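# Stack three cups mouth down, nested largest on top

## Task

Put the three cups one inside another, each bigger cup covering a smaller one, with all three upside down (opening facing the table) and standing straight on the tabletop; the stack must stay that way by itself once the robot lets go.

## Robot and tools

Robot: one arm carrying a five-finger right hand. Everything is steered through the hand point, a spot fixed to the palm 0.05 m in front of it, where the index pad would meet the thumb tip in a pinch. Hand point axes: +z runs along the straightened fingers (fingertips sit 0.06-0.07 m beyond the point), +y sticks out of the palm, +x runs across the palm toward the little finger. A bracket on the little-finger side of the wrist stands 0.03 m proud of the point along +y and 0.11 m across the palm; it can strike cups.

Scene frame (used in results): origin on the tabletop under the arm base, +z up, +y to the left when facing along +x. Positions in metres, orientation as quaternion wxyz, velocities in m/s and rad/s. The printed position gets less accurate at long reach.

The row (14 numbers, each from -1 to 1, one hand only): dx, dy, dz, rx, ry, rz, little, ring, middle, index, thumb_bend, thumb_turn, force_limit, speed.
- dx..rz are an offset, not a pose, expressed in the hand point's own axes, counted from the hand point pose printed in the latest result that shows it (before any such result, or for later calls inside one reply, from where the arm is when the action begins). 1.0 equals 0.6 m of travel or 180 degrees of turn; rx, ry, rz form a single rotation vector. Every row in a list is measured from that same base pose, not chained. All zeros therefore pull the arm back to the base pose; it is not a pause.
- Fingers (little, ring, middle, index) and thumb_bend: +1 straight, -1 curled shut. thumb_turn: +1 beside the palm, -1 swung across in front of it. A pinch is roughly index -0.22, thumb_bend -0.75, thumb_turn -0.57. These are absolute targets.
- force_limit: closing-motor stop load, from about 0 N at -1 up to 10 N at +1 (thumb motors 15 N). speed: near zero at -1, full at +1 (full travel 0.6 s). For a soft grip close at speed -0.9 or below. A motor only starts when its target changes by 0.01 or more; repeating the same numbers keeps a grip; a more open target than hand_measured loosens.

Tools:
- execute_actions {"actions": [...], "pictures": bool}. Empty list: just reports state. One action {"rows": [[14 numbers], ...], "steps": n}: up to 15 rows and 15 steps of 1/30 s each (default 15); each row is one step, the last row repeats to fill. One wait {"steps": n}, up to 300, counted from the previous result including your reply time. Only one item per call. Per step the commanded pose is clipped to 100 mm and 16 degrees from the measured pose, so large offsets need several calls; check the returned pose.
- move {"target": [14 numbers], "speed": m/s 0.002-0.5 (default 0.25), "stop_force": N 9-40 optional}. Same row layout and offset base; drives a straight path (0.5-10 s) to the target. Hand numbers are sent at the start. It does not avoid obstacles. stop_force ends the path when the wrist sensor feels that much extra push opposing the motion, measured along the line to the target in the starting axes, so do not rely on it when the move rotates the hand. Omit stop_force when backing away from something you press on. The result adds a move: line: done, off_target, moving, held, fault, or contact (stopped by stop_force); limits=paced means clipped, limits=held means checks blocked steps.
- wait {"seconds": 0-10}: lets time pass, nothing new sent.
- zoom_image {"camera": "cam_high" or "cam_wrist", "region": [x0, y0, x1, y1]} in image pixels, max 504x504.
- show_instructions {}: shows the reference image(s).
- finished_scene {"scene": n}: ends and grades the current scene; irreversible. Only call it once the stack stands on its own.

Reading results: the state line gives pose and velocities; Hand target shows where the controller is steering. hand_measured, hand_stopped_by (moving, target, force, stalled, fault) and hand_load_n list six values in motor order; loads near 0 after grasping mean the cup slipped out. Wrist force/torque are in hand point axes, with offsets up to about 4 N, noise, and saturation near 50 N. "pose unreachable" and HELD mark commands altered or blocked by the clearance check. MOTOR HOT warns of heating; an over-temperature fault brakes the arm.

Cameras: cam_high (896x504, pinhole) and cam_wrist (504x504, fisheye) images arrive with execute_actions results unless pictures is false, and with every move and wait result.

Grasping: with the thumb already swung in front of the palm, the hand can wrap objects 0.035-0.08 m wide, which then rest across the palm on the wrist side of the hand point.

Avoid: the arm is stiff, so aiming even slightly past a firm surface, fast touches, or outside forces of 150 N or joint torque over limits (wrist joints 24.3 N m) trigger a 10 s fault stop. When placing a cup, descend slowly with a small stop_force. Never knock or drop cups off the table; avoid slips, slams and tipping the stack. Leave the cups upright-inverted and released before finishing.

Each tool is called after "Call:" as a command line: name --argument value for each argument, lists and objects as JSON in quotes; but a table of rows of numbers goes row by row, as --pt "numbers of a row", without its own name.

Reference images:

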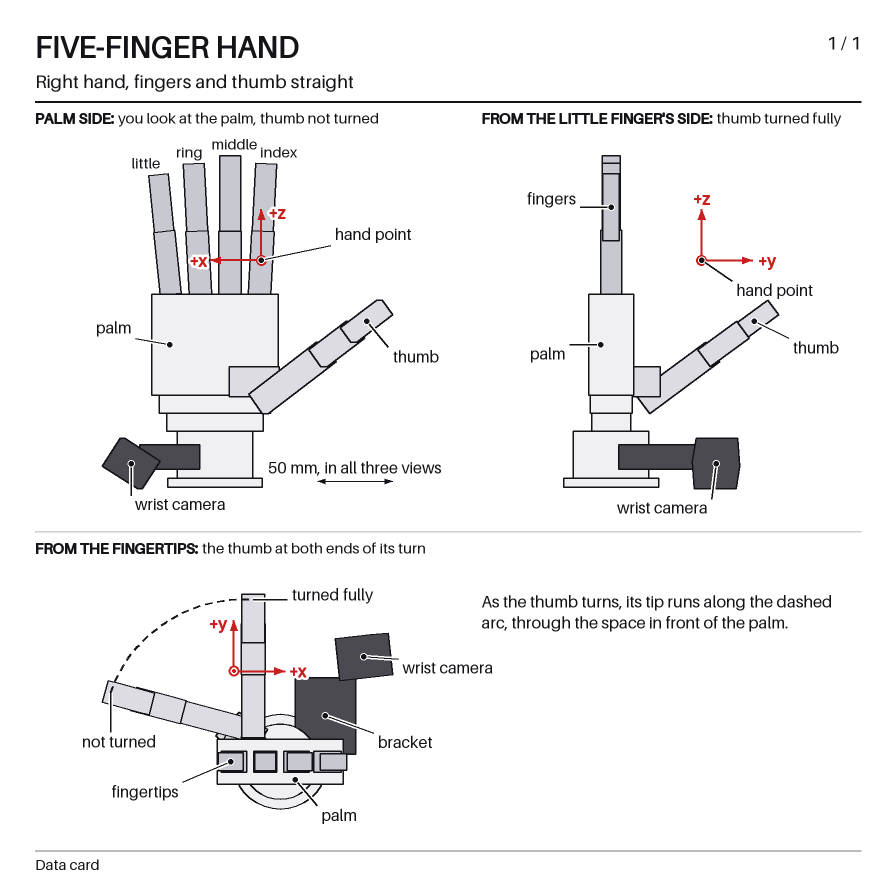

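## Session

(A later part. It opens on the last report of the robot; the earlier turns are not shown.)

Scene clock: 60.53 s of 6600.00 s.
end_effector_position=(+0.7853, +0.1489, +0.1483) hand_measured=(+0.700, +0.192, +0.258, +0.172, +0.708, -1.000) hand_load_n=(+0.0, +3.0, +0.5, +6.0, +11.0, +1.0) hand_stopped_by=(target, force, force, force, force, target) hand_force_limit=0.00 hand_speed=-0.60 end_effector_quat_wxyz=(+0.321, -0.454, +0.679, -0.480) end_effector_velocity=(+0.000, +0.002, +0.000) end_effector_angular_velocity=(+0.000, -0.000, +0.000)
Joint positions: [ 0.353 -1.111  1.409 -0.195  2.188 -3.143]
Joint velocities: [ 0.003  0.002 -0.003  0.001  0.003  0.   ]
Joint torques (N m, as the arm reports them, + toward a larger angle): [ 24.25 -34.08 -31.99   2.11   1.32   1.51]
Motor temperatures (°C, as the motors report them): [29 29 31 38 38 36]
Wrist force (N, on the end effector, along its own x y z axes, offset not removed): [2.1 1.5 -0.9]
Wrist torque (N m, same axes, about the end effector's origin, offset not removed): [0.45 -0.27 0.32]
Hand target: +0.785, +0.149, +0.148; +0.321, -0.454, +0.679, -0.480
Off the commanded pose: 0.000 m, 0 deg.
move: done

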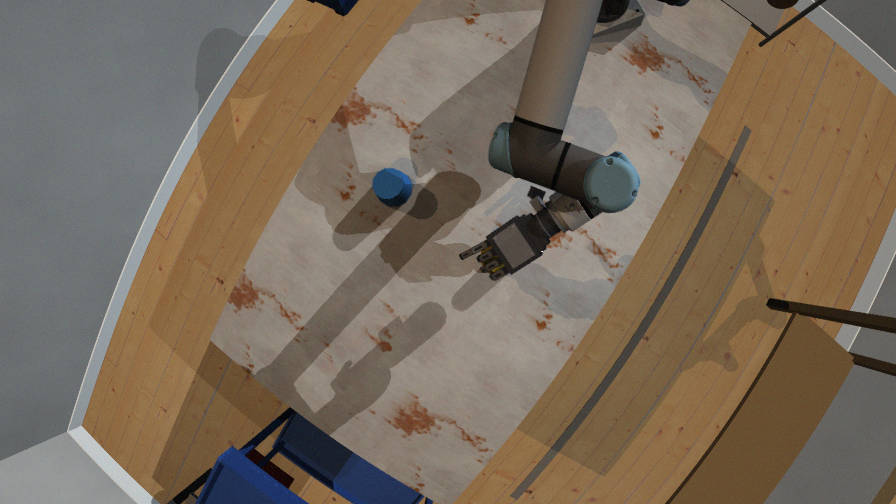

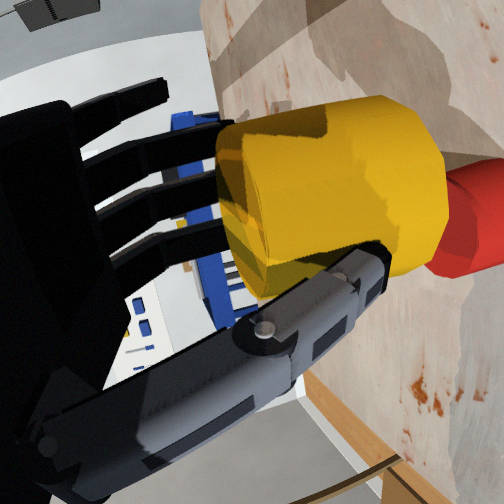

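Call:
move --target '[-0.02,0.005,-0.014,0,0,0,0.7,-0.7,-0.7,-0.7,-0.3,-1,0,-0.6]' --speed 0.05

Call:
move --target '[0,0.063,0.023,0,0,0,0.7,-0.7,-0.7,-0.7,-0.3,-1,0,-0.6]' --speed 0.02 --stop_force 9

Scene clock: 64.73 s of 6600.00 s.
end_effector_position=(+0.7817, +0.1632, +0.1483) hand_measured=(+0.700, +0.192, +0.258, +0.172, +0.708, -1.000) hand_load_n=(+0.0, +3.0, +0.5, +6.0, +11.0, +1.0) hand_stopped_by=(target, force, force, force, force, target) hand_force_limit=0.00 hand_speed=-0.60 end_effector_quat_wxyz=(+0.321, -0.454, +0.679, -0.480) end_effector_velocity=(-0.000, +0.001, +0.000) end_effector_angular_velocity=(+0.000, -0.000, +0.000)
Joint positions: [ 0.38  -1.1    1.401 -0.196  2.214 -3.14 ]
Joint velocities: [ 0.003  0.001 -0.001  0.     0.002  0.   ]
Joint torques (N m, as the arm reports them, + toward a larger angle): [ 24.46 -35.19 -31.68  -3.19   1.27   1.57]
Motor temperatures (°C, as the motors report them): [29 29 31 38 38 36]
Wrist force (N, on the end effector, along its own x y z axes, offset not removed): [2.0 5.3 0.4]
Wrist torque (N m, same axes, about the end effector's origin, offset not removed): [1.10 -0.20 0.44]
Hand target: +0.782, +0.163, +0.148; +0.321, -0.454, +0.679, -0.480
Off the commanded pose: 0.000 m, 0 deg.
After step 90, 0.40 s passed at rest.
move: done

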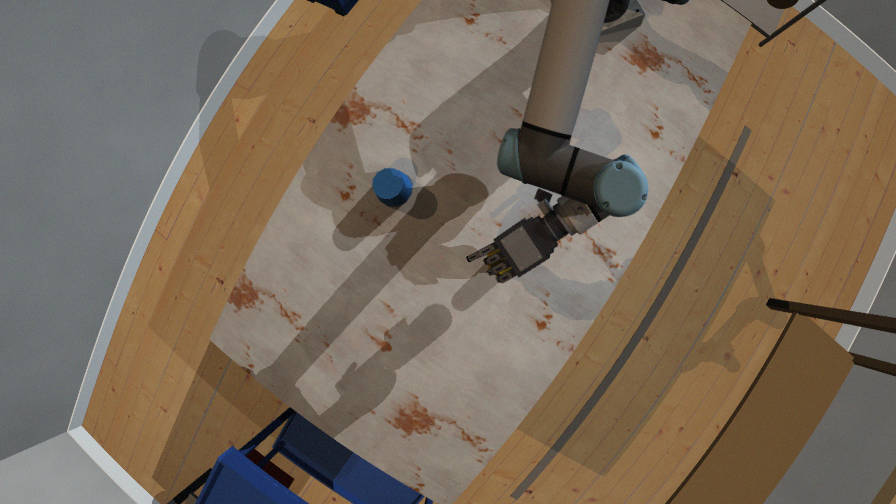

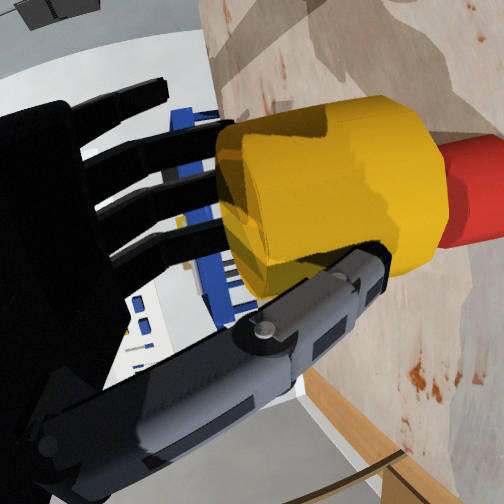

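Scene clock: 67.03 s of 6600.00 s.
end_effector_position=(+0.7821, +0.1630, +0.1082) hand_measured=(+0.700, +0.192, +0.258, +0.172, +0.708, -1.000) hand_load_n=(+0.0, +3.0, +0.5, +6.0, +11.0, +1.0) hand_stopped_by=(target, force, force, force, force, target) hand_force_limit=0.00 hand_speed=-0.60 end_effector_quat_wxyz=(+0.321, -0.454, +0.679, -0.480) end_effector_velocity=(-0.000, -0.000, -0.002) end_effector_angular_velocity=(-0.000, +0.000, -0.000)
Joint positions: [ 0.365 -1.058  1.441 -0.279  2.2   -3.142]
Joint velocities: [-0.001  0.002  0.002 -0.003 -0.    -0.   ]
Joint torques (N m, as the arm reports them, + toward a larger angle): [ -2.8  -36.    -5.66  -3.02  -1.22  -1.84]
Motor temperatures (°C, as the motors report them): [29 29 31 38 38 36]
Wrist force (N, on the end effector, along its own x y z axes, offset not removed): [1.0 4.3 -2.4]
Wrist torque (N m, same axes, about the end effector's origin, offset not removed): [0.92 -0.28 0.33]
Hand target: +0.782, +0.163, +0.108; +0.321, -0.454, +0.679, -0.480
Off the commanded pose: 0.000 m, 0 deg.
move: done

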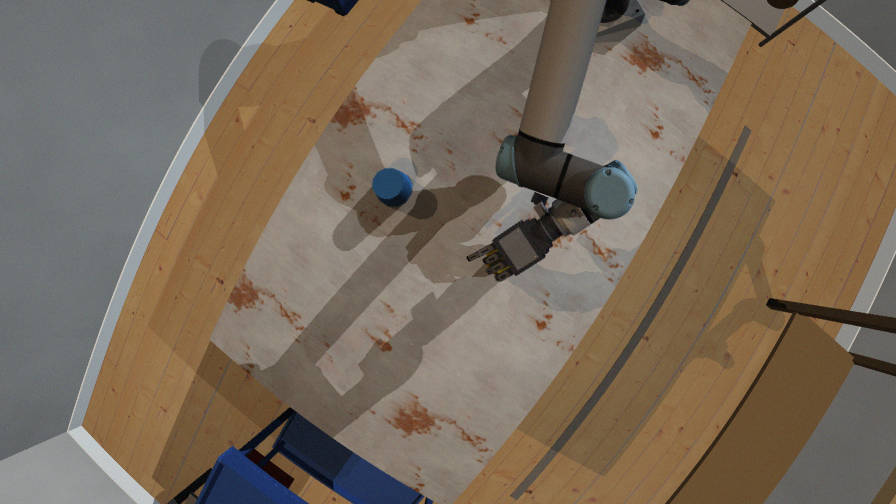

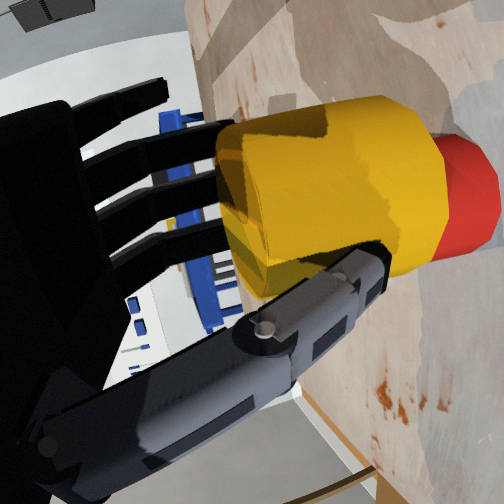

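Call:
move --target '[0,0.07,0.025,0,0,0,0.7,-0.7,-0.7,-0.7,-0.3,-1,0,-0.6]' --speed 0.02 --stop_force 9

Call:
move --target '[0,0,0,0,0,0,0.8,0.8,0.8,0.8,1,-1,0,-0.6]'

Call:
move --target '[0,-0.14,-0.07,0,0,0,0.8,0.8,0.8,0.8,1,-1,0,-0.6]' --speed 0.1

Call:
move --target '[0.475,-0.054,0.15,0,0,0,0.8,0.8,0.8,0.8,1,-1,0,-0.6]'

Call:
move --target '[0,0.11,0.04,0,0,0,0.8,0.8,0.8,0.8,1,-1,0,-0.6]' --speed 0.03 --stop_force 9

Scene clock: 75.63 s of 6600.00 s.
end_effector_position=(+0.7821, +0.1628, +0.0638) hand_measured=(+0.700, +0.192, +0.258, +0.172, +0.708, -1.000) hand_load_n=(+0.0, +3.0, +0.5, +6.0, +11.0, +1.0) hand_stopped_by=(target, force, force, force, force, target) hand_force_limit=0.00 hand_speed=-0.60 end_effector_quat_wxyz=(+0.321, -0.454, +0.679, -0.480) end_effector_velocity=(-0.000, -0.000, -0.002) end_effector_angular_velocity=(-0.000, +0.001, +0.000)
Joint positions: [ 0.349 -1.005  1.474 -0.367  2.184 -3.144]
Joint velocities: [-0.001  0.002  0.002 -0.004 -0.001 -0.   ]
Joint torques (N m, as the arm reports them, + toward a larger angle): [ -1.91 -37.31  -3.73  -3.12  -1.28  -1.86]
Motor temperatures (°C, as the motors report them): [29 29 31 38 38 36]
Wrist force (N, on the end effector, along its own x y z axes, offset not removed): [1.7 3.1 0.8]
Wrist torque (N m, same axes, about the end effector's origin, offset not removed): [0.71 -0.12 0.09]
Hand target: +0.782, +0.163, +0.064; +0.321, -0.454, +0.679, -0.480
Off the commanded pose: 0.000 m, 0 deg.
After step 90, 3.10 s passed at rest.
move: done

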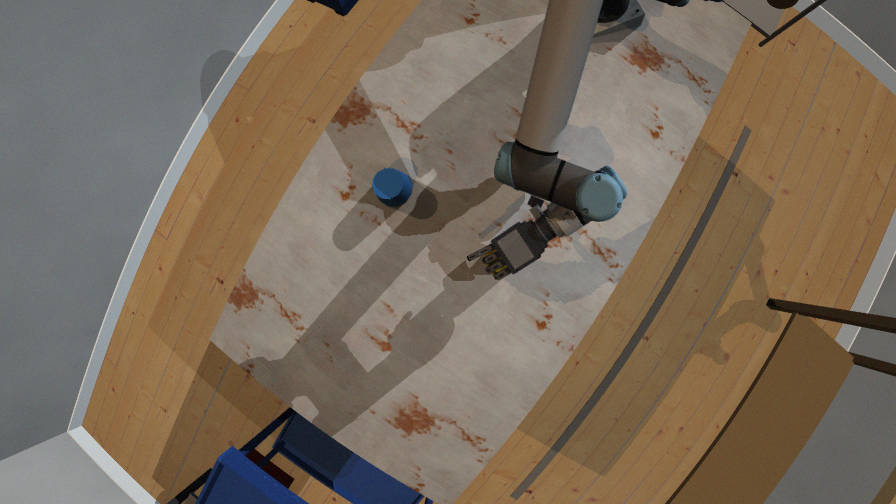

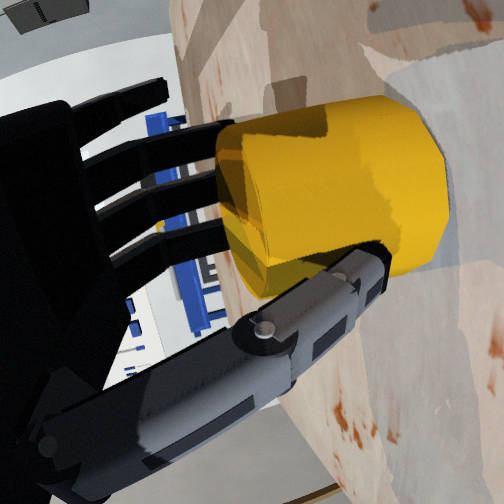

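Scene clock: 76.87 s of 6600.00 s.
end_effector_position=(+0.7821, +0.1628, +0.0637) hand_measured=(+0.800, +0.800, +0.800, +0.800, +1.000, -1.000) hand_load_n=(+0.0, +0.0, +0.0, +0.0, +0.0, +0.0) hand_stopped_by=(target, target, target, target, target, target) hand_force_limit=0.00 hand_speed=-0.60 end_effector_quat_wxyz=(+0.321, -0.454, +0.679, -0.480) end_effector_velocity=(-0.000, -0.000, +0.000) end_effector_angular_velocity=(+0.000, -0.000, -0.000)
Joint positions: [ 0.349 -1.005  1.474 -0.367  2.184 -3.144]
Joint velocities: [ 0. -0.  0.  0.  0.  0.]
Joint torques (N m, as the arm reports them, + toward a larger angle): [  4.85 -50.38 -17.02   2.14   0.99  -1.46]
Motor temperatures (°C, as the motors report them): [29 29 31 38 38 36]
Wrist force (N, on the end effector, along its own x y z axes, offset not removed): [0.0 4.1 -2.9]
Wrist torque (N m, same axes, about the end effector's origin, offset not removed): [0.83 0.12 0.20]
Hand target: +0.782, +0.163, +0.064; +0.321, -0.454, +0.679, -0.480
Off the commanded pose: 0.000 m, 0 deg.
move: done

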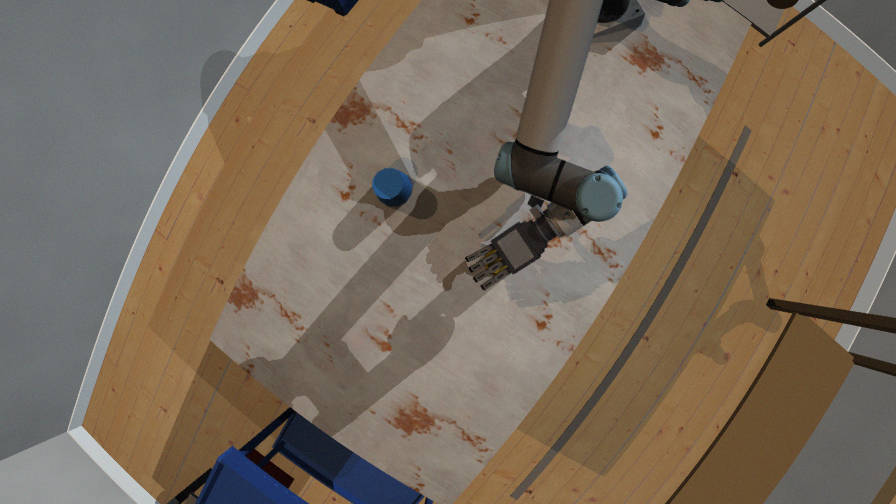

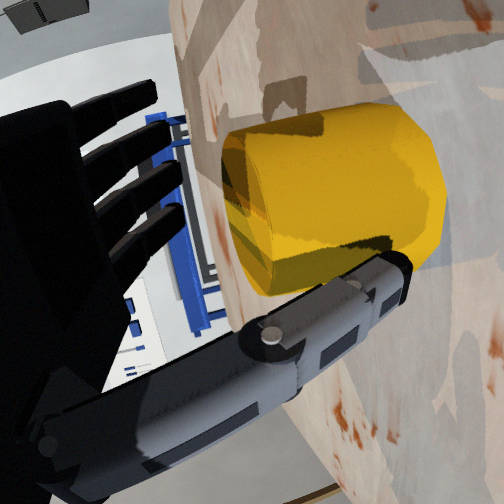

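Scene clock: 78.27 s of 6600.00 s.
end_effector_position=(+0.7715, +0.1675, +0.1567) hand_measured=(+0.800, +0.800, +0.800, +0.800, +1.000, -1.000) hand_load_n=(+0.0, +0.0, +0.0, +0.0, +0.0, +0.0) hand_stopped_by=(target, target, target, target, target, target) hand_force_limit=0.00 hand_speed=-0.60 end_effector_quat_wxyz=(+0.321, -0.454, +0.679, -0.480) end_effector_velocity=(+0.000, -0.000, +0.002) end_effector_angular_velocity=(+0.000, -0.002, -0.001)
Joint positions: [ 0.394 -1.122  1.419 -0.192  2.229 -3.138]
Joint velocities: [ 0.001 -0.002 -0.003  0.003  0.001  0.   ]
Joint torques (N m, as the arm reports them, + toward a larger angle): [ 23.36 -49.23 -32.06   2.12   1.22   1.5 ]
Motor temperatures (°C, as the motors report them): [29 29 31 38 38 36]
Wrist force (N, on the end effector, along its own x y z axes, offset not removed): [6.0 5.4 2.4]
Wrist torque (N m, same axes, about the end effector's origin, offset not removed): [0.87 -0.97 0.52]
Hand target: +0.772, +0.167, +0.157; +0.321, -0.454, +0.679, -0.480
Off the commanded pose: 0.000 m, 0 deg.
move: done

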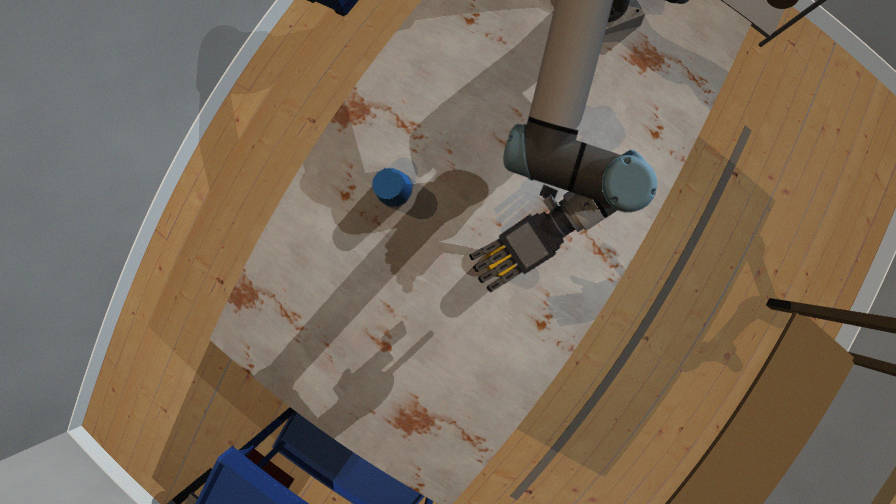

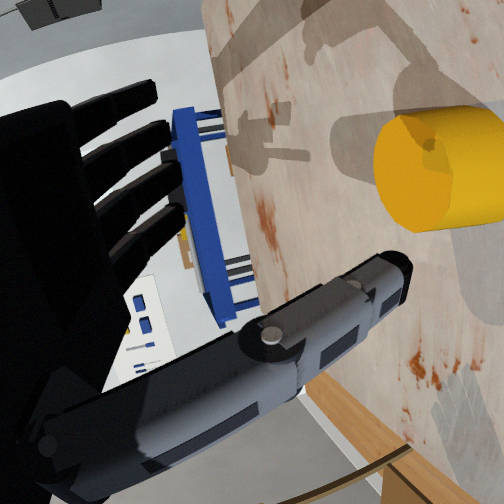

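Scene clock: 80.07 s of 6600.00 s.
end_effector_position=(+0.7507, -0.1322, +0.1578) hand_measured=(+0.800, +0.800, +0.800, +0.800, +1.000, -1.000) hand_load_n=(+0.0, +0.0, +0.0, +0.0, +0.0, +0.0) hand_stopped_by=(target, target, target, target, target, target) hand_force_limit=0.00 hand_speed=-0.60 end_effector_quat_wxyz=(+0.321, -0.453, +0.679, -0.480) end_effector_velocity=(+0.001, -0.001, +0.001) end_effector_angular_velocity=(+0.000, -0.002, +0.002)
Joint positions: [-0.208 -1.371  1.644 -0.189  1.629 -3.197]
Joint velocities: [-0.004 -0.    -0.002  0.    -0.006 -0.   ]
Joint torques (N m, as the arm reports them, + toward a larger angle): [ -7.18 -35.28 -31.5    2.05  -1.35  -1.87]
Motor temperatures (°C, as the motors report them): [29 29 31 38 38 36]
Wrist force (N, on the end effector, along its own x y z axes, offset not removed): [-1.1 3.0 0.2]
Wrist torque (N m, same axes, about the end effector's origin, offset not removed): [0.63 0.06 -0.02]
Hand target: +0.751, -0.132, +0.158; +0.321, -0.453, +0.679, -0.480
Off the commanded pose: 0.001 m, 0 deg.
move: done

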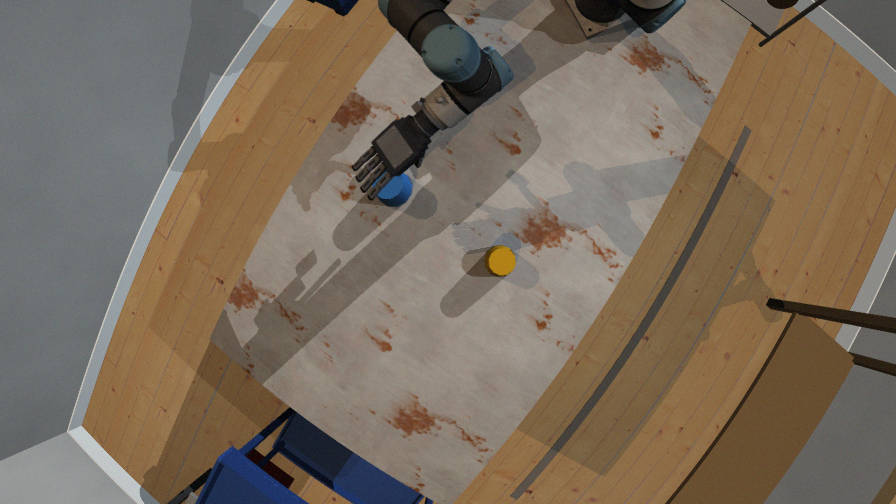

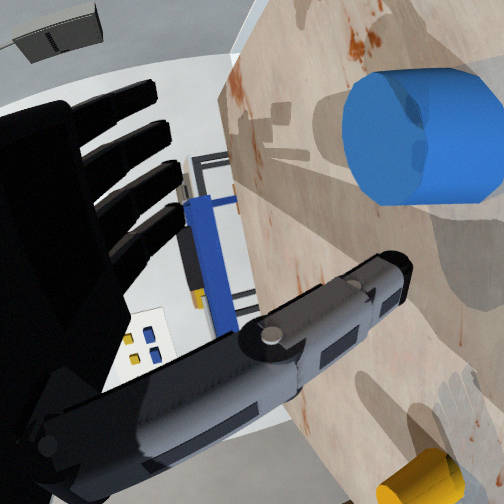

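Scene clock: 82.73 s of 6600.00 s.
end_effector_position=(+0.7511, -0.1325, +0.0878) hand_measured=(+0.800, +0.800, +0.800, +0.800, +1.000, -1.000) hand_load_n=(+0.0, +0.0, +0.0, +0.0, +0.0, +0.0) hand_stopped_by=(target, target, target, target, target, target) hand_force_limit=0.00 hand_speed=-0.60 end_effector_quat_wxyz=(+0.321, -0.453, +0.679, -0.480) end_effector_velocity=(+0.000, -0.000, -0.001) end_effector_angular_velocity=(-0.001, -0.001, -0.001)
Joint positions: [-0.219 -1.279  1.71  -0.347  1.618 -3.198]
Joint velocities: [-0.     0.002  0.001 -0.004  0.001 -0.   ]
Joint torques (N m, as the arm reports them, + toward a larger angle): [ -7.18 -30.19  -4.34  -3.46  -1.37  -1.83]
Motor temperatures (°C, as the motors report them): [29 29 31 38 38 36]
Wrist force (N, on the end effector, along its own x y z axes, offset not removed): [0.6 3.1 -0.2]
Wrist torque (N m, same axes, about the end effector's origin, offset not removed): [0.79 0.03 0.06]
Hand target: +0.751, -0.133, +0.088; +0.321, -0.453, +0.679, -0.480
Off the commanded pose: 0.000 m, 0 deg.
move: done

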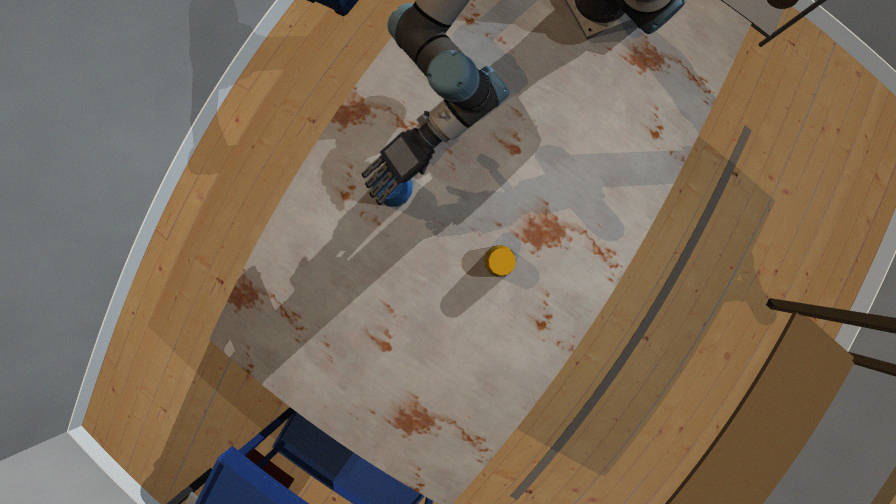

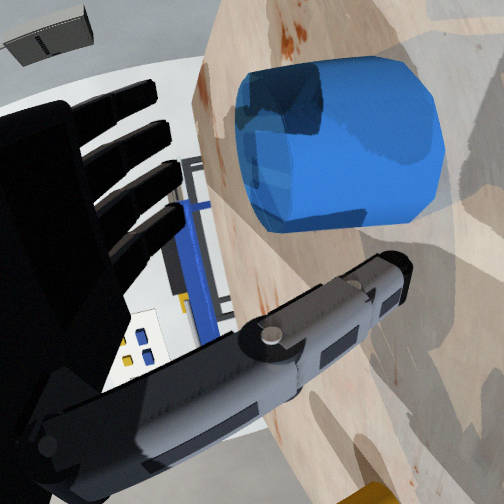

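Call:
move --target '[0,0.005,0.073,0,0,0,0.8,0.8,0.8,0.8,1,-1,0,-0.6]' --speed 0.03

Call:
move --target '[0,0,0,0,0,0,0.7,-0.7,-0.7,-0.7,-0.3,-1,0,-0.6]'

Call:
move --target '[0,-0.14,-0.05,0,0,0,0.7,-0.7,-0.7,-0.7,-0.3,-1,0,-0.6]' --speed 0.08

Call:
move --target '[-0.475,0.073,-0.204,0,0,0,0.7,-0.7,-0.7,-0.7,-0.3,-1,0,-0.6]' --speed 0.12

Scene clock: 92.00 s of 6600.00 s.
end_effector_position=(+0.7882, -0.1480, +0.0705) hand_measured=(+0.800, +0.800, +0.800, +0.800, +1.000, -1.000) hand_load_n=(+0.0, +0.0, +0.0, +0.0, +0.0, +0.0) hand_stopped_by=(target, target, target, target, target, target) hand_force_limit=0.00 hand_speed=-0.60 end_effector_quat_wxyz=(+0.321, -0.453, +0.679, -0.480) end_effector_velocity=(+0.001, -0.001, -0.001) end_effector_angular_velocity=(+0.000, +0.001, -0.000)
Joint positions: [-0.223 -1.181  1.591 -0.326  1.614 -3.198]
Joint velocities: [-0.     0.004 -0.004  0.002  0.    -0.   ]
Joint torques (N m, as the arm reports them, + toward a larger angle): [ -6.34 -34.04 -30.1    2.02  -1.35  -1.9 ]
Motor temperatures (°C, as the motors report them): [29 29 31 38 38 36]
Wrist force (N, on the end effector, along its own x y z axes, offset not removed): [0.5 3.9 -1.5]
Wrist torque (N m, same axes, about the end effector's origin, offset not removed): [0.91 0.07 0.32]
Hand target: +0.788, -0.148, +0.070; +0.321, -0.453, +0.679, -0.480
Off the commanded pose: 0.000 m, 0 deg.
After step 90, 4.47 s passed at rest.
move: done

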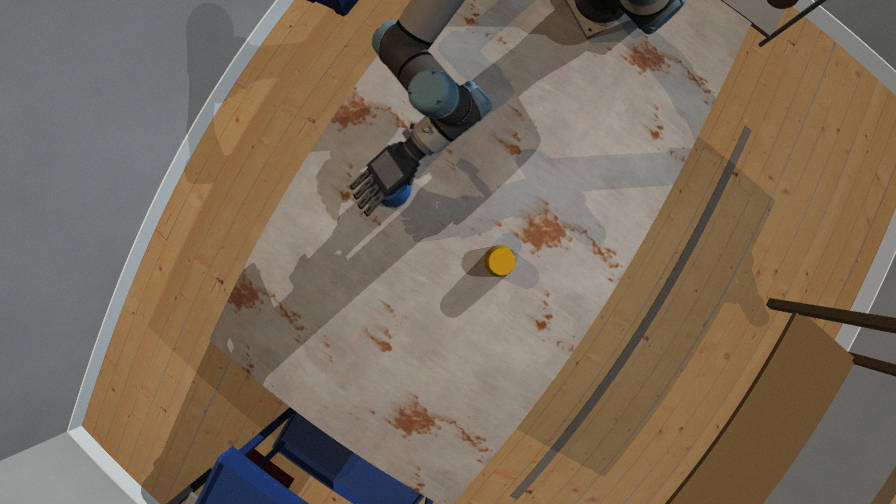

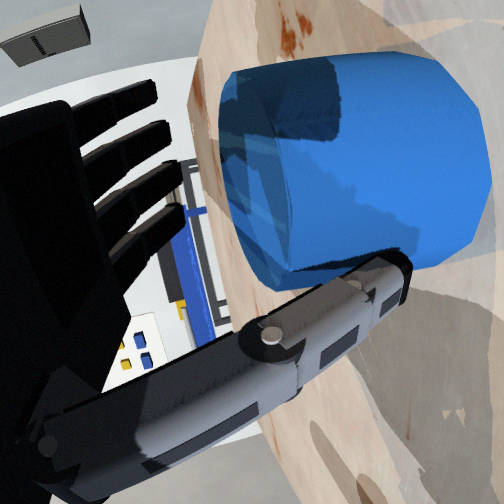

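Scene clock: 93.23 s of 6600.00 s.
end_effector_position=(+0.7882, -0.1479, +0.0705) hand_measured=(+0.700, +0.360, +0.360, +0.160, +0.722, -1.000) hand_load_n=(+0.0, +3.0, +3.5, +8.0, +10.0, +0.0) hand_stopped_by=(target, force, force, force, force, target) hand_force_limit=0.00 hand_speed=-0.60 end_effector_quat_wxyz=(+0.321, -0.453, +0.679, -0.480) end_effector_velocity=(+0.000, -0.000, +0.000) end_effector_angular_velocity=(-0.000, -0.000, -0.001)
Joint positions: [-0.223 -1.181  1.591 -0.326  1.614 -3.198]
Joint velocities: [-0.    -0.    -0.     0.     0.001 -0.   ]
Joint torques (N m, as the arm reports them, + toward a larger angle): [ -5.5  -41.72   0.97  -0.72  -0.35  -1.57]
Motor temperatures (°C, as the motors report them): [29 29 31 38 38 36]
Wrist force (N, on the end effector, along its own x y z axes, offset not removed): [-2.7 -7.4 -1.6]
Wrist torque (N m, same axes, about the end effector's origin, offset not removed): [0.48 0.18 -0.37]
Hand target: +0.788, -0.148, +0.070; +0.321, -0.453, +0.679, -0.480
Off the commanded pose: 0.000 m, 0 deg.
move: done

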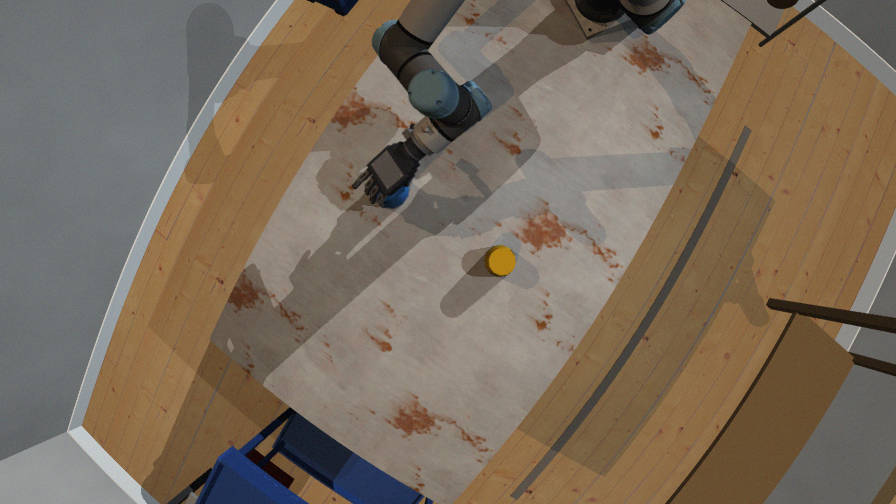

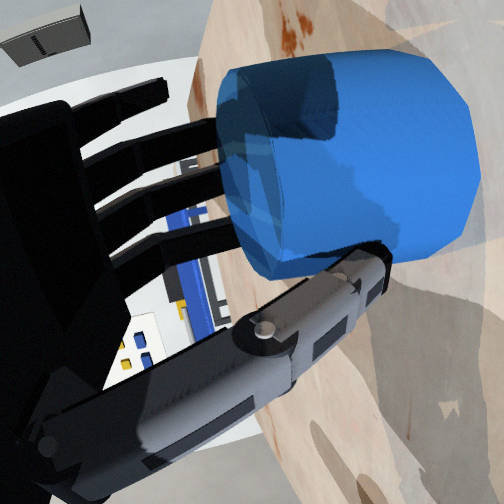

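Scene clock: 94.77 s of 6600.00 s.
end_effector_position=(+0.7881, -0.1478, +0.1594) hand_measured=(+0.700, +0.360, +0.360, +0.160, +0.722, -1.000) hand_load_n=(+0.0, +2.5, +2.0, +4.0, +9.0, +1.0) hand_stopped_by=(target, force, force, force, force, target) hand_force_limit=0.00 hand_speed=-0.60 end_effector_quat_wxyz=(+0.321, -0.453, +0.679, -0.480) end_effector_velocity=(-0.001, +0.001, +0.001) end_effector_angular_velocity=(+0.001, +0.003, +0.001)
Joint positions: [-0.211 -1.29   1.511 -0.137  1.626 -3.197]
Joint velocities: [ 0.    -0.002 -0.     0.005 -0.001 -0.   ]
Joint torques (N m, as the arm reports them, + toward a larger angle): [ 19.95 -47.61 -32.28   2.02   1.18   1.55]
Motor temperatures (°C, as the motors report them): [29 29 31 38 38 36]
Wrist force (N, on the end effector, along its own x y z axes, offset not removed): [0.3 5.3 0.2]
Wrist torque (N m, same axes, about the end effector's origin, offset not removed): [1.11 0.08 0.26]
Hand target: +0.788, -0.148, +0.160; +0.321, -0.453, +0.679, -0.480
Off the commanded pose: 0.000 m, 0 deg.
move: done

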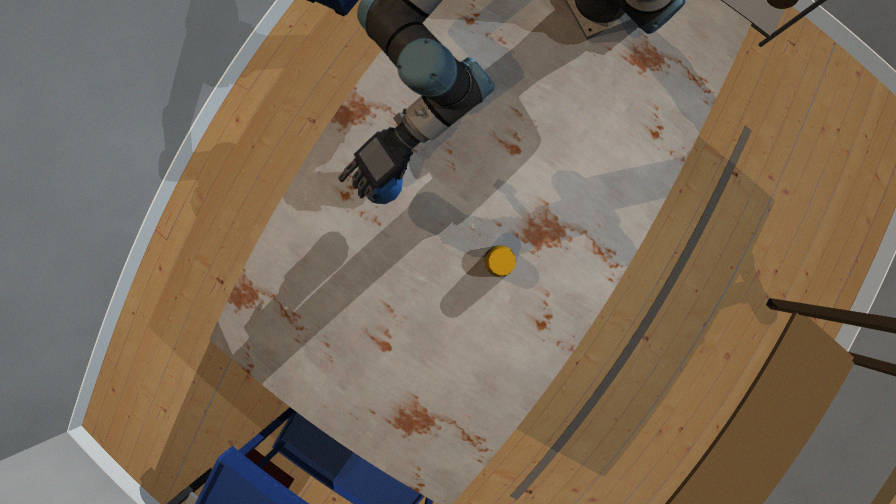

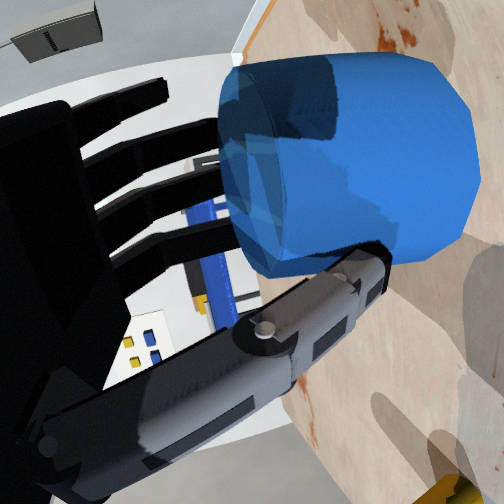

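Scene clock: 97.83 s of 6600.00 s.
end_effector_position=(+0.7772, +0.1651, +0.1584) hand_measured=(+0.700, +0.360, +0.360, +0.160, +0.722, -1.000) hand_load_n=(+0.0, +2.5, +2.0, +4.0, +9.0, +1.0) hand_stopped_by=(target, force, force, force, force, target) hand_force_limit=0.00 hand_speed=-0.60 end_effector_quat_wxyz=(+0.321, -0.454, +0.679, -0.480) end_effector_velocity=(+0.001, +0.002, +0.001) end_effector_angular_velocity=(+0.001, -0.002, -0.001)
Joint positions: [ 0.388 -1.116  1.402 -0.181  2.223 -3.139]
Joint velocities: [ 0.004  0.003 -0.005  0.001  0.004  0.001]
Joint torques (N m, as the arm reports them, + toward a larger angle): [ 23.88 -35.55 -32.33   1.97   1.33   1.51]
Motor temperatures (°C, as the motors report them): [29 29 31 38 38 36]
Wrist force (N, on the end effector, along its own x y z axes, offset not removed): [4.9 5.2 -4.7]
Wrist torque (N m, same axes, about the end effector's origin, offset not removed): [1.10 -0.49 0.72]
Hand target: +0.777, +0.165, +0.158; +0.321, -0.454, +0.679, -0.480
Off the commanded pose: 0.001 m, 0 deg.
move: done

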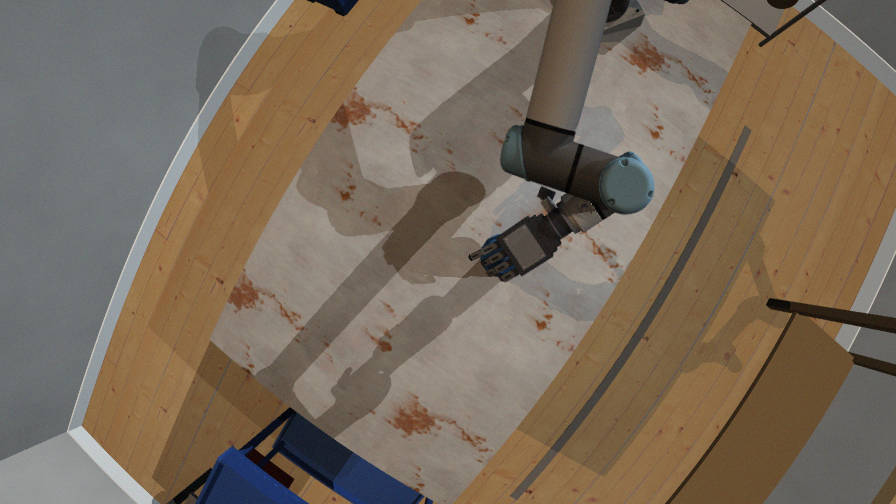

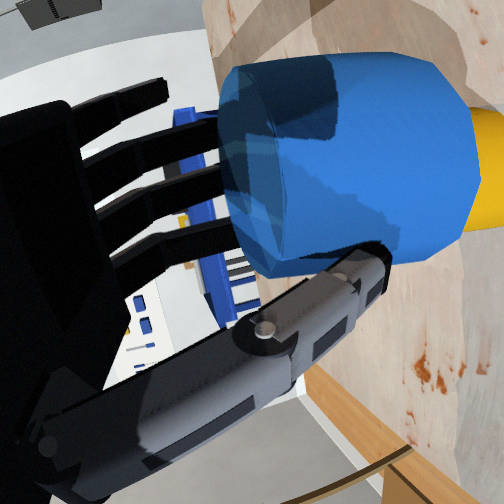

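Blue sits ~1 cm to +x in the hand; compensate.

Call:
move --target '[-0.018,-0.002,0.006,0,0,0,0.7,-0.7,-0.7,-0.7,-0.3,-1,0,-0.6]' --speed 0.05

Call:
move --target '[0,0.132,0.047,0,0,0,0.7,-0.7,-0.7,-0.7,-0.3,-1,0,-0.6]' --speed 0.02 --stop_force 9

Call:
move --target '[0,0,0,0,0,0,0.8,0.8,0.8,0.8,1,-1,0,-0.6]'

Call:
move --target '[0,-0.1,-0.15,0,0,0,0.8,0.8,0.8,0.8,1,-1,0,-0.6]' --speed 0.1

Scene clock: 102.57 s of 6600.00 s.
end_effector_position=(+0.7847, +0.1735, +0.1583) hand_measured=(+0.700, +0.360, +0.360, +0.160, +0.722, -1.000) hand_load_n=(+0.0, +2.5, +2.0, +4.0, +9.0, +1.0) hand_stopped_by=(target, force, force, force, force, target) hand_force_limit=0.00 hand_speed=-0.60 end_effector_quat_wxyz=(+0.321, -0.454, +0.679, -0.480) end_effector_velocity=(+0.001, +0.002, -0.000) end_effector_angular_velocity=(-0.000, +0.001, +0.001)
Joint positions: [ 0.399 -1.091  1.363 -0.167  2.234 -3.138]
Joint velocities: [ 0.002  0.003 -0.005  0.003  0.002  0.   ]
Joint torques (N m, as the arm reports them, + toward a larger angle): [ 23.8  -35.95 -32.71   2.06   1.42   1.5 ]
Motor temperatures (°C, as the motors report them): [29 29 31 38 38 36]
Wrist force (N, on the end effector, along its own x y z axes, offset not removed): [-0.8 7.6 -3.6]
Wrist torque (N m, same axes, about the end effector's origin, offset not removed): [1.59 0.27 -0.04]
Hand target: +0.785, +0.174, +0.158; +0.321, -0.454, +0.679, -0.480
Off the commanded pose: 0.000 m, 0 deg.
After step 90, 0.97 s passed at rest.
move: done

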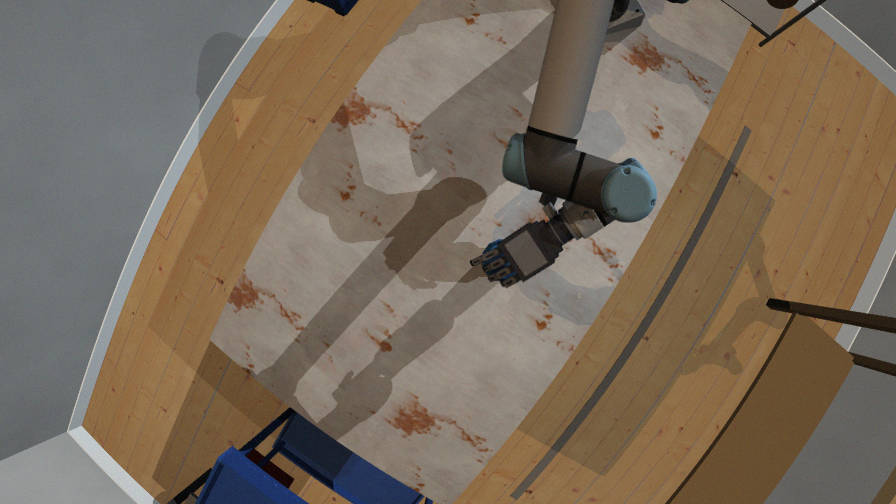

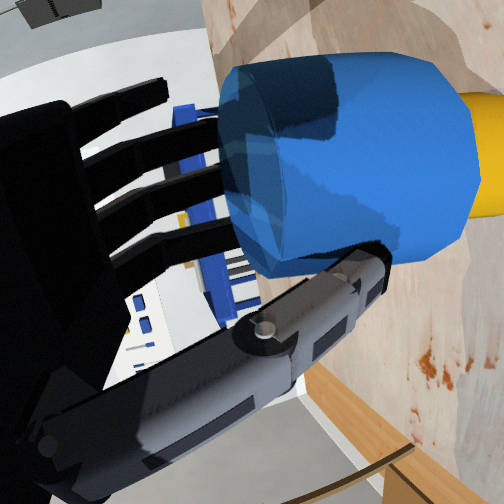

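Scene clock: 107.07 s of 6600.00 s.
end_effector_position=(+0.7848, +0.1732, +0.0745) hand_measured=(+0.700, +0.360, +0.360, +0.160, +0.722, -1.000) hand_load_n=(+0.0, +2.5, +2.0, +4.0, +9.0, +1.0) hand_stopped_by=(target, force, force, force, force, target) hand_force_limit=0.00 hand_speed=-0.60 end_effector_quat_wxyz=(+0.321, -0.454, +0.679, -0.480) end_effector_velocity=(-0.000, +0.000, -0.002) end_effector_angular_velocity=(+0.000, +0.001, +0.001)
Joint positions: [ 0.37  -1.002  1.443 -0.338  2.204 -3.142]
Joint velocities: [-0.     0.002  0.002 -0.003 -0.001 -0.   ]
Joint torques (N m, as the arm reports them, + toward a larger angle): [ -2.05 -36.31  -4.2   -3.12  -1.25  -1.86]
Motor temperatures (°C, as the motors report them): [29 29 31 38 38 36]
Wrist force (N, on the end effector, along its own x y z axes, offset not removed): [-0.6 1.6 0.7]
Wrist torque (N m, same axes, about the end effector's origin, offset not removed): [0.53 0.27 0.17]
Hand target: +0.785, +0.173, +0.074; +0.321, -0.454, +0.679, -0.480
Off the commanded pose: 0.000 m, 0 deg.
move: done

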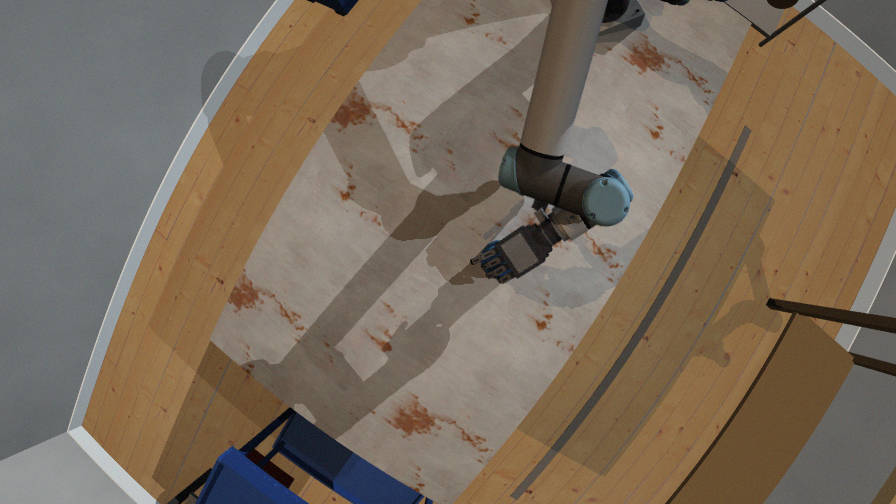

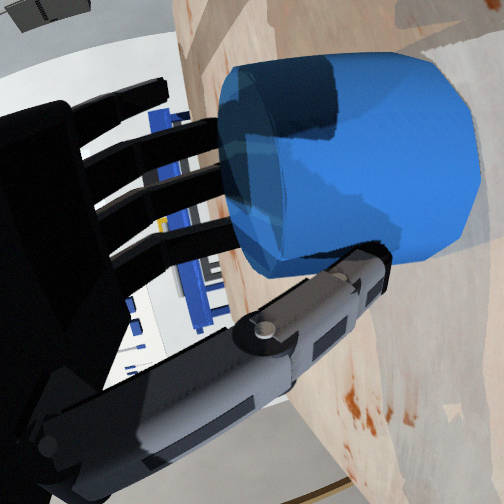

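Scene clock: 108.30 s of 6600.00 s.
end_effector_position=(+0.7848, +0.1732, +0.0744) hand_measured=(+0.800, +0.800, +0.800, +0.800, +1.000, -1.000) hand_load_n=(+0.0, +0.0, +0.0, +0.0, +0.0, +0.0) hand_stopped_by=(target, target, target, target, target, target) hand_force_limit=0.00 hand_speed=-0.60 end_effector_quat_wxyz=(+0.321, -0.454, +0.679, -0.480) end_effector_velocity=(+0.000, -0.000, -0.000) end_effector_angular_velocity=(+0.000, -0.000, +0.000)
Joint positions: [ 0.369 -1.002  1.443 -0.338  2.204 -3.142]
Joint velocities: [-0.  0.  0. -0. -0.  0.]
Joint torques (N m, as the arm reports them, + toward a larger angle): [  4.94 -50.33 -18.71   2.22   0.99  -1.51]
Motor temperatures (°C, as the motors report them): [29 29 31 38 38 36]
Wrist force (N, on the end effector, along its own x y z axes, offset not removed): [-0.4 4.8 3.7]
Wrist torque (N m, same axes, about the end effector's origin, offset not removed): [0.80 -0.02 0.19]
Hand target: +0.785, +0.173, +0.074; +0.321, -0.454, +0.679, -0.480
Off the commanded pose: 0.000 m, 0 deg.
move: done

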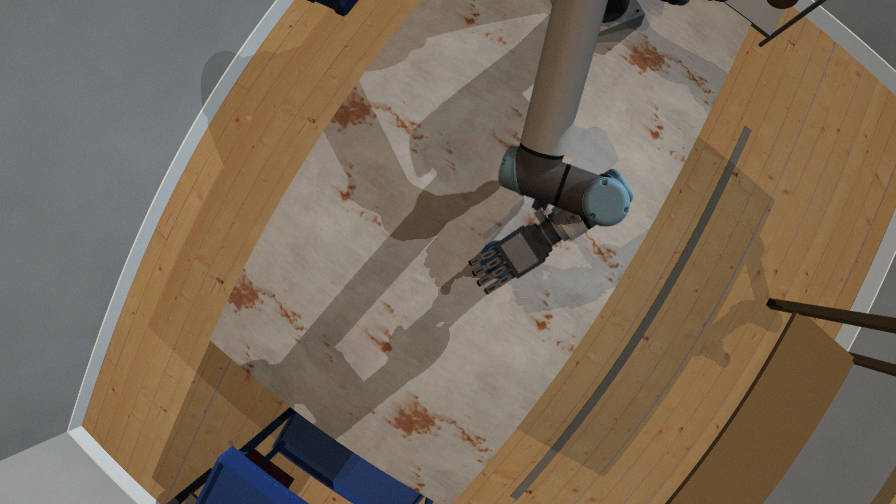

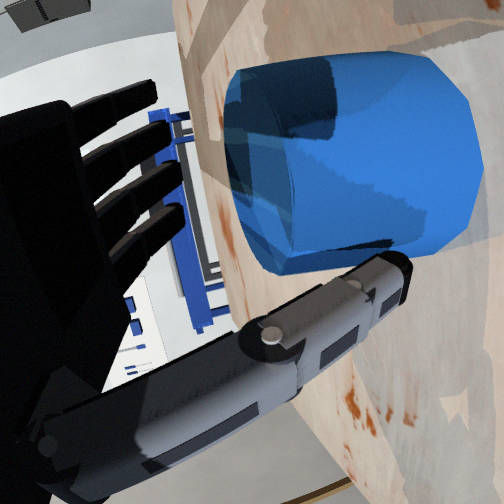

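Scene clock: 109.83 s of 6600.00 s.
end_effector_position=(+0.7251, +0.1982, +0.1607) hand_measured=(+0.800, +0.800, +0.800, +0.800, +1.000, -1.000) hand_load_n=(+0.0, +0.0, +0.0, +0.0, +0.0, +0.0) hand_stopped_by=(target, target, target, target, target, target) hand_force_limit=0.00 hand_speed=-0.60 end_effector_quat_wxyz=(+0.321, -0.454, +0.679, -0.480) end_effector_velocity=(-0.001, +0.000, +0.001) end_effector_angular_velocity=(-0.001, +0.002, -0.000)
Joint positions: [ 0.473 -1.168  1.515 -0.235  2.307 -3.127]
Joint velocities: [ 0.002 -0.003  0.001  0.003  0.002  0.   ]
Joint torques (N m, as the arm reports them, + toward a larger angle): [ 22.8  -46.83  -4.67   2.18   1.25   1.48]
Motor temperatures (°C, as the motors report them): [29 29 31 38 38 36]
Wrist force (N, on the end effector, along its own x y z axes, offset not removed): [0.6 5.9 4.2]
Wrist torque (N m, same axes, about the end effector's origin, offset not removed): [0.86 -0.35 0.47]
Hand target: +0.725, +0.198, +0.161; +0.321, -0.454, +0.679, -0.480
Off the commanded pose: 0.000 m, 0 deg.
move: done

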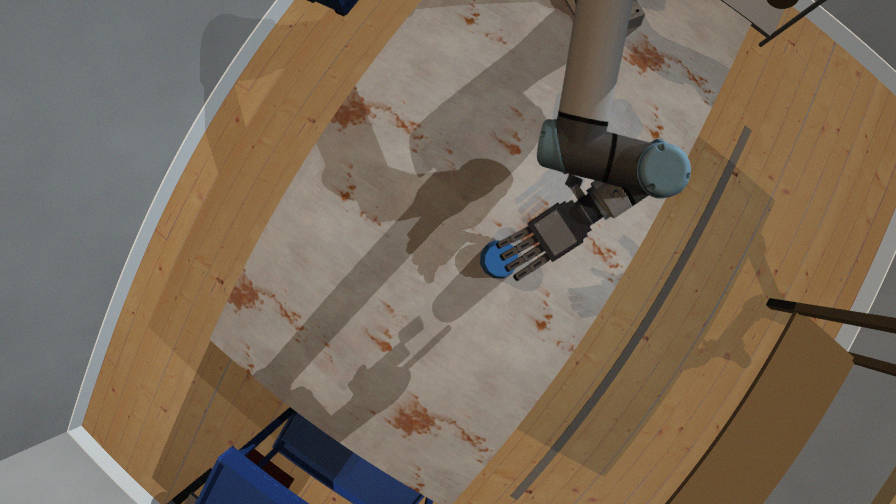

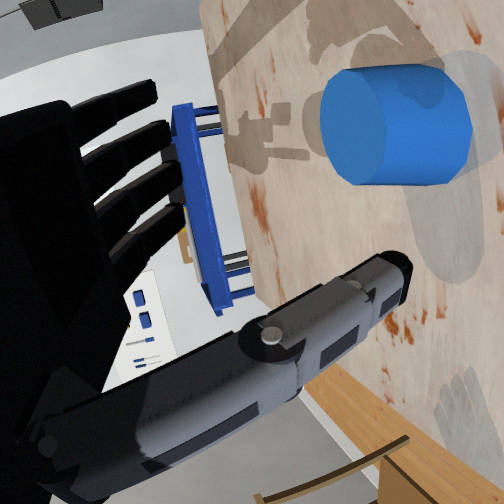

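Call:
finished_scene --scene 1

The scene is finished: the task was done.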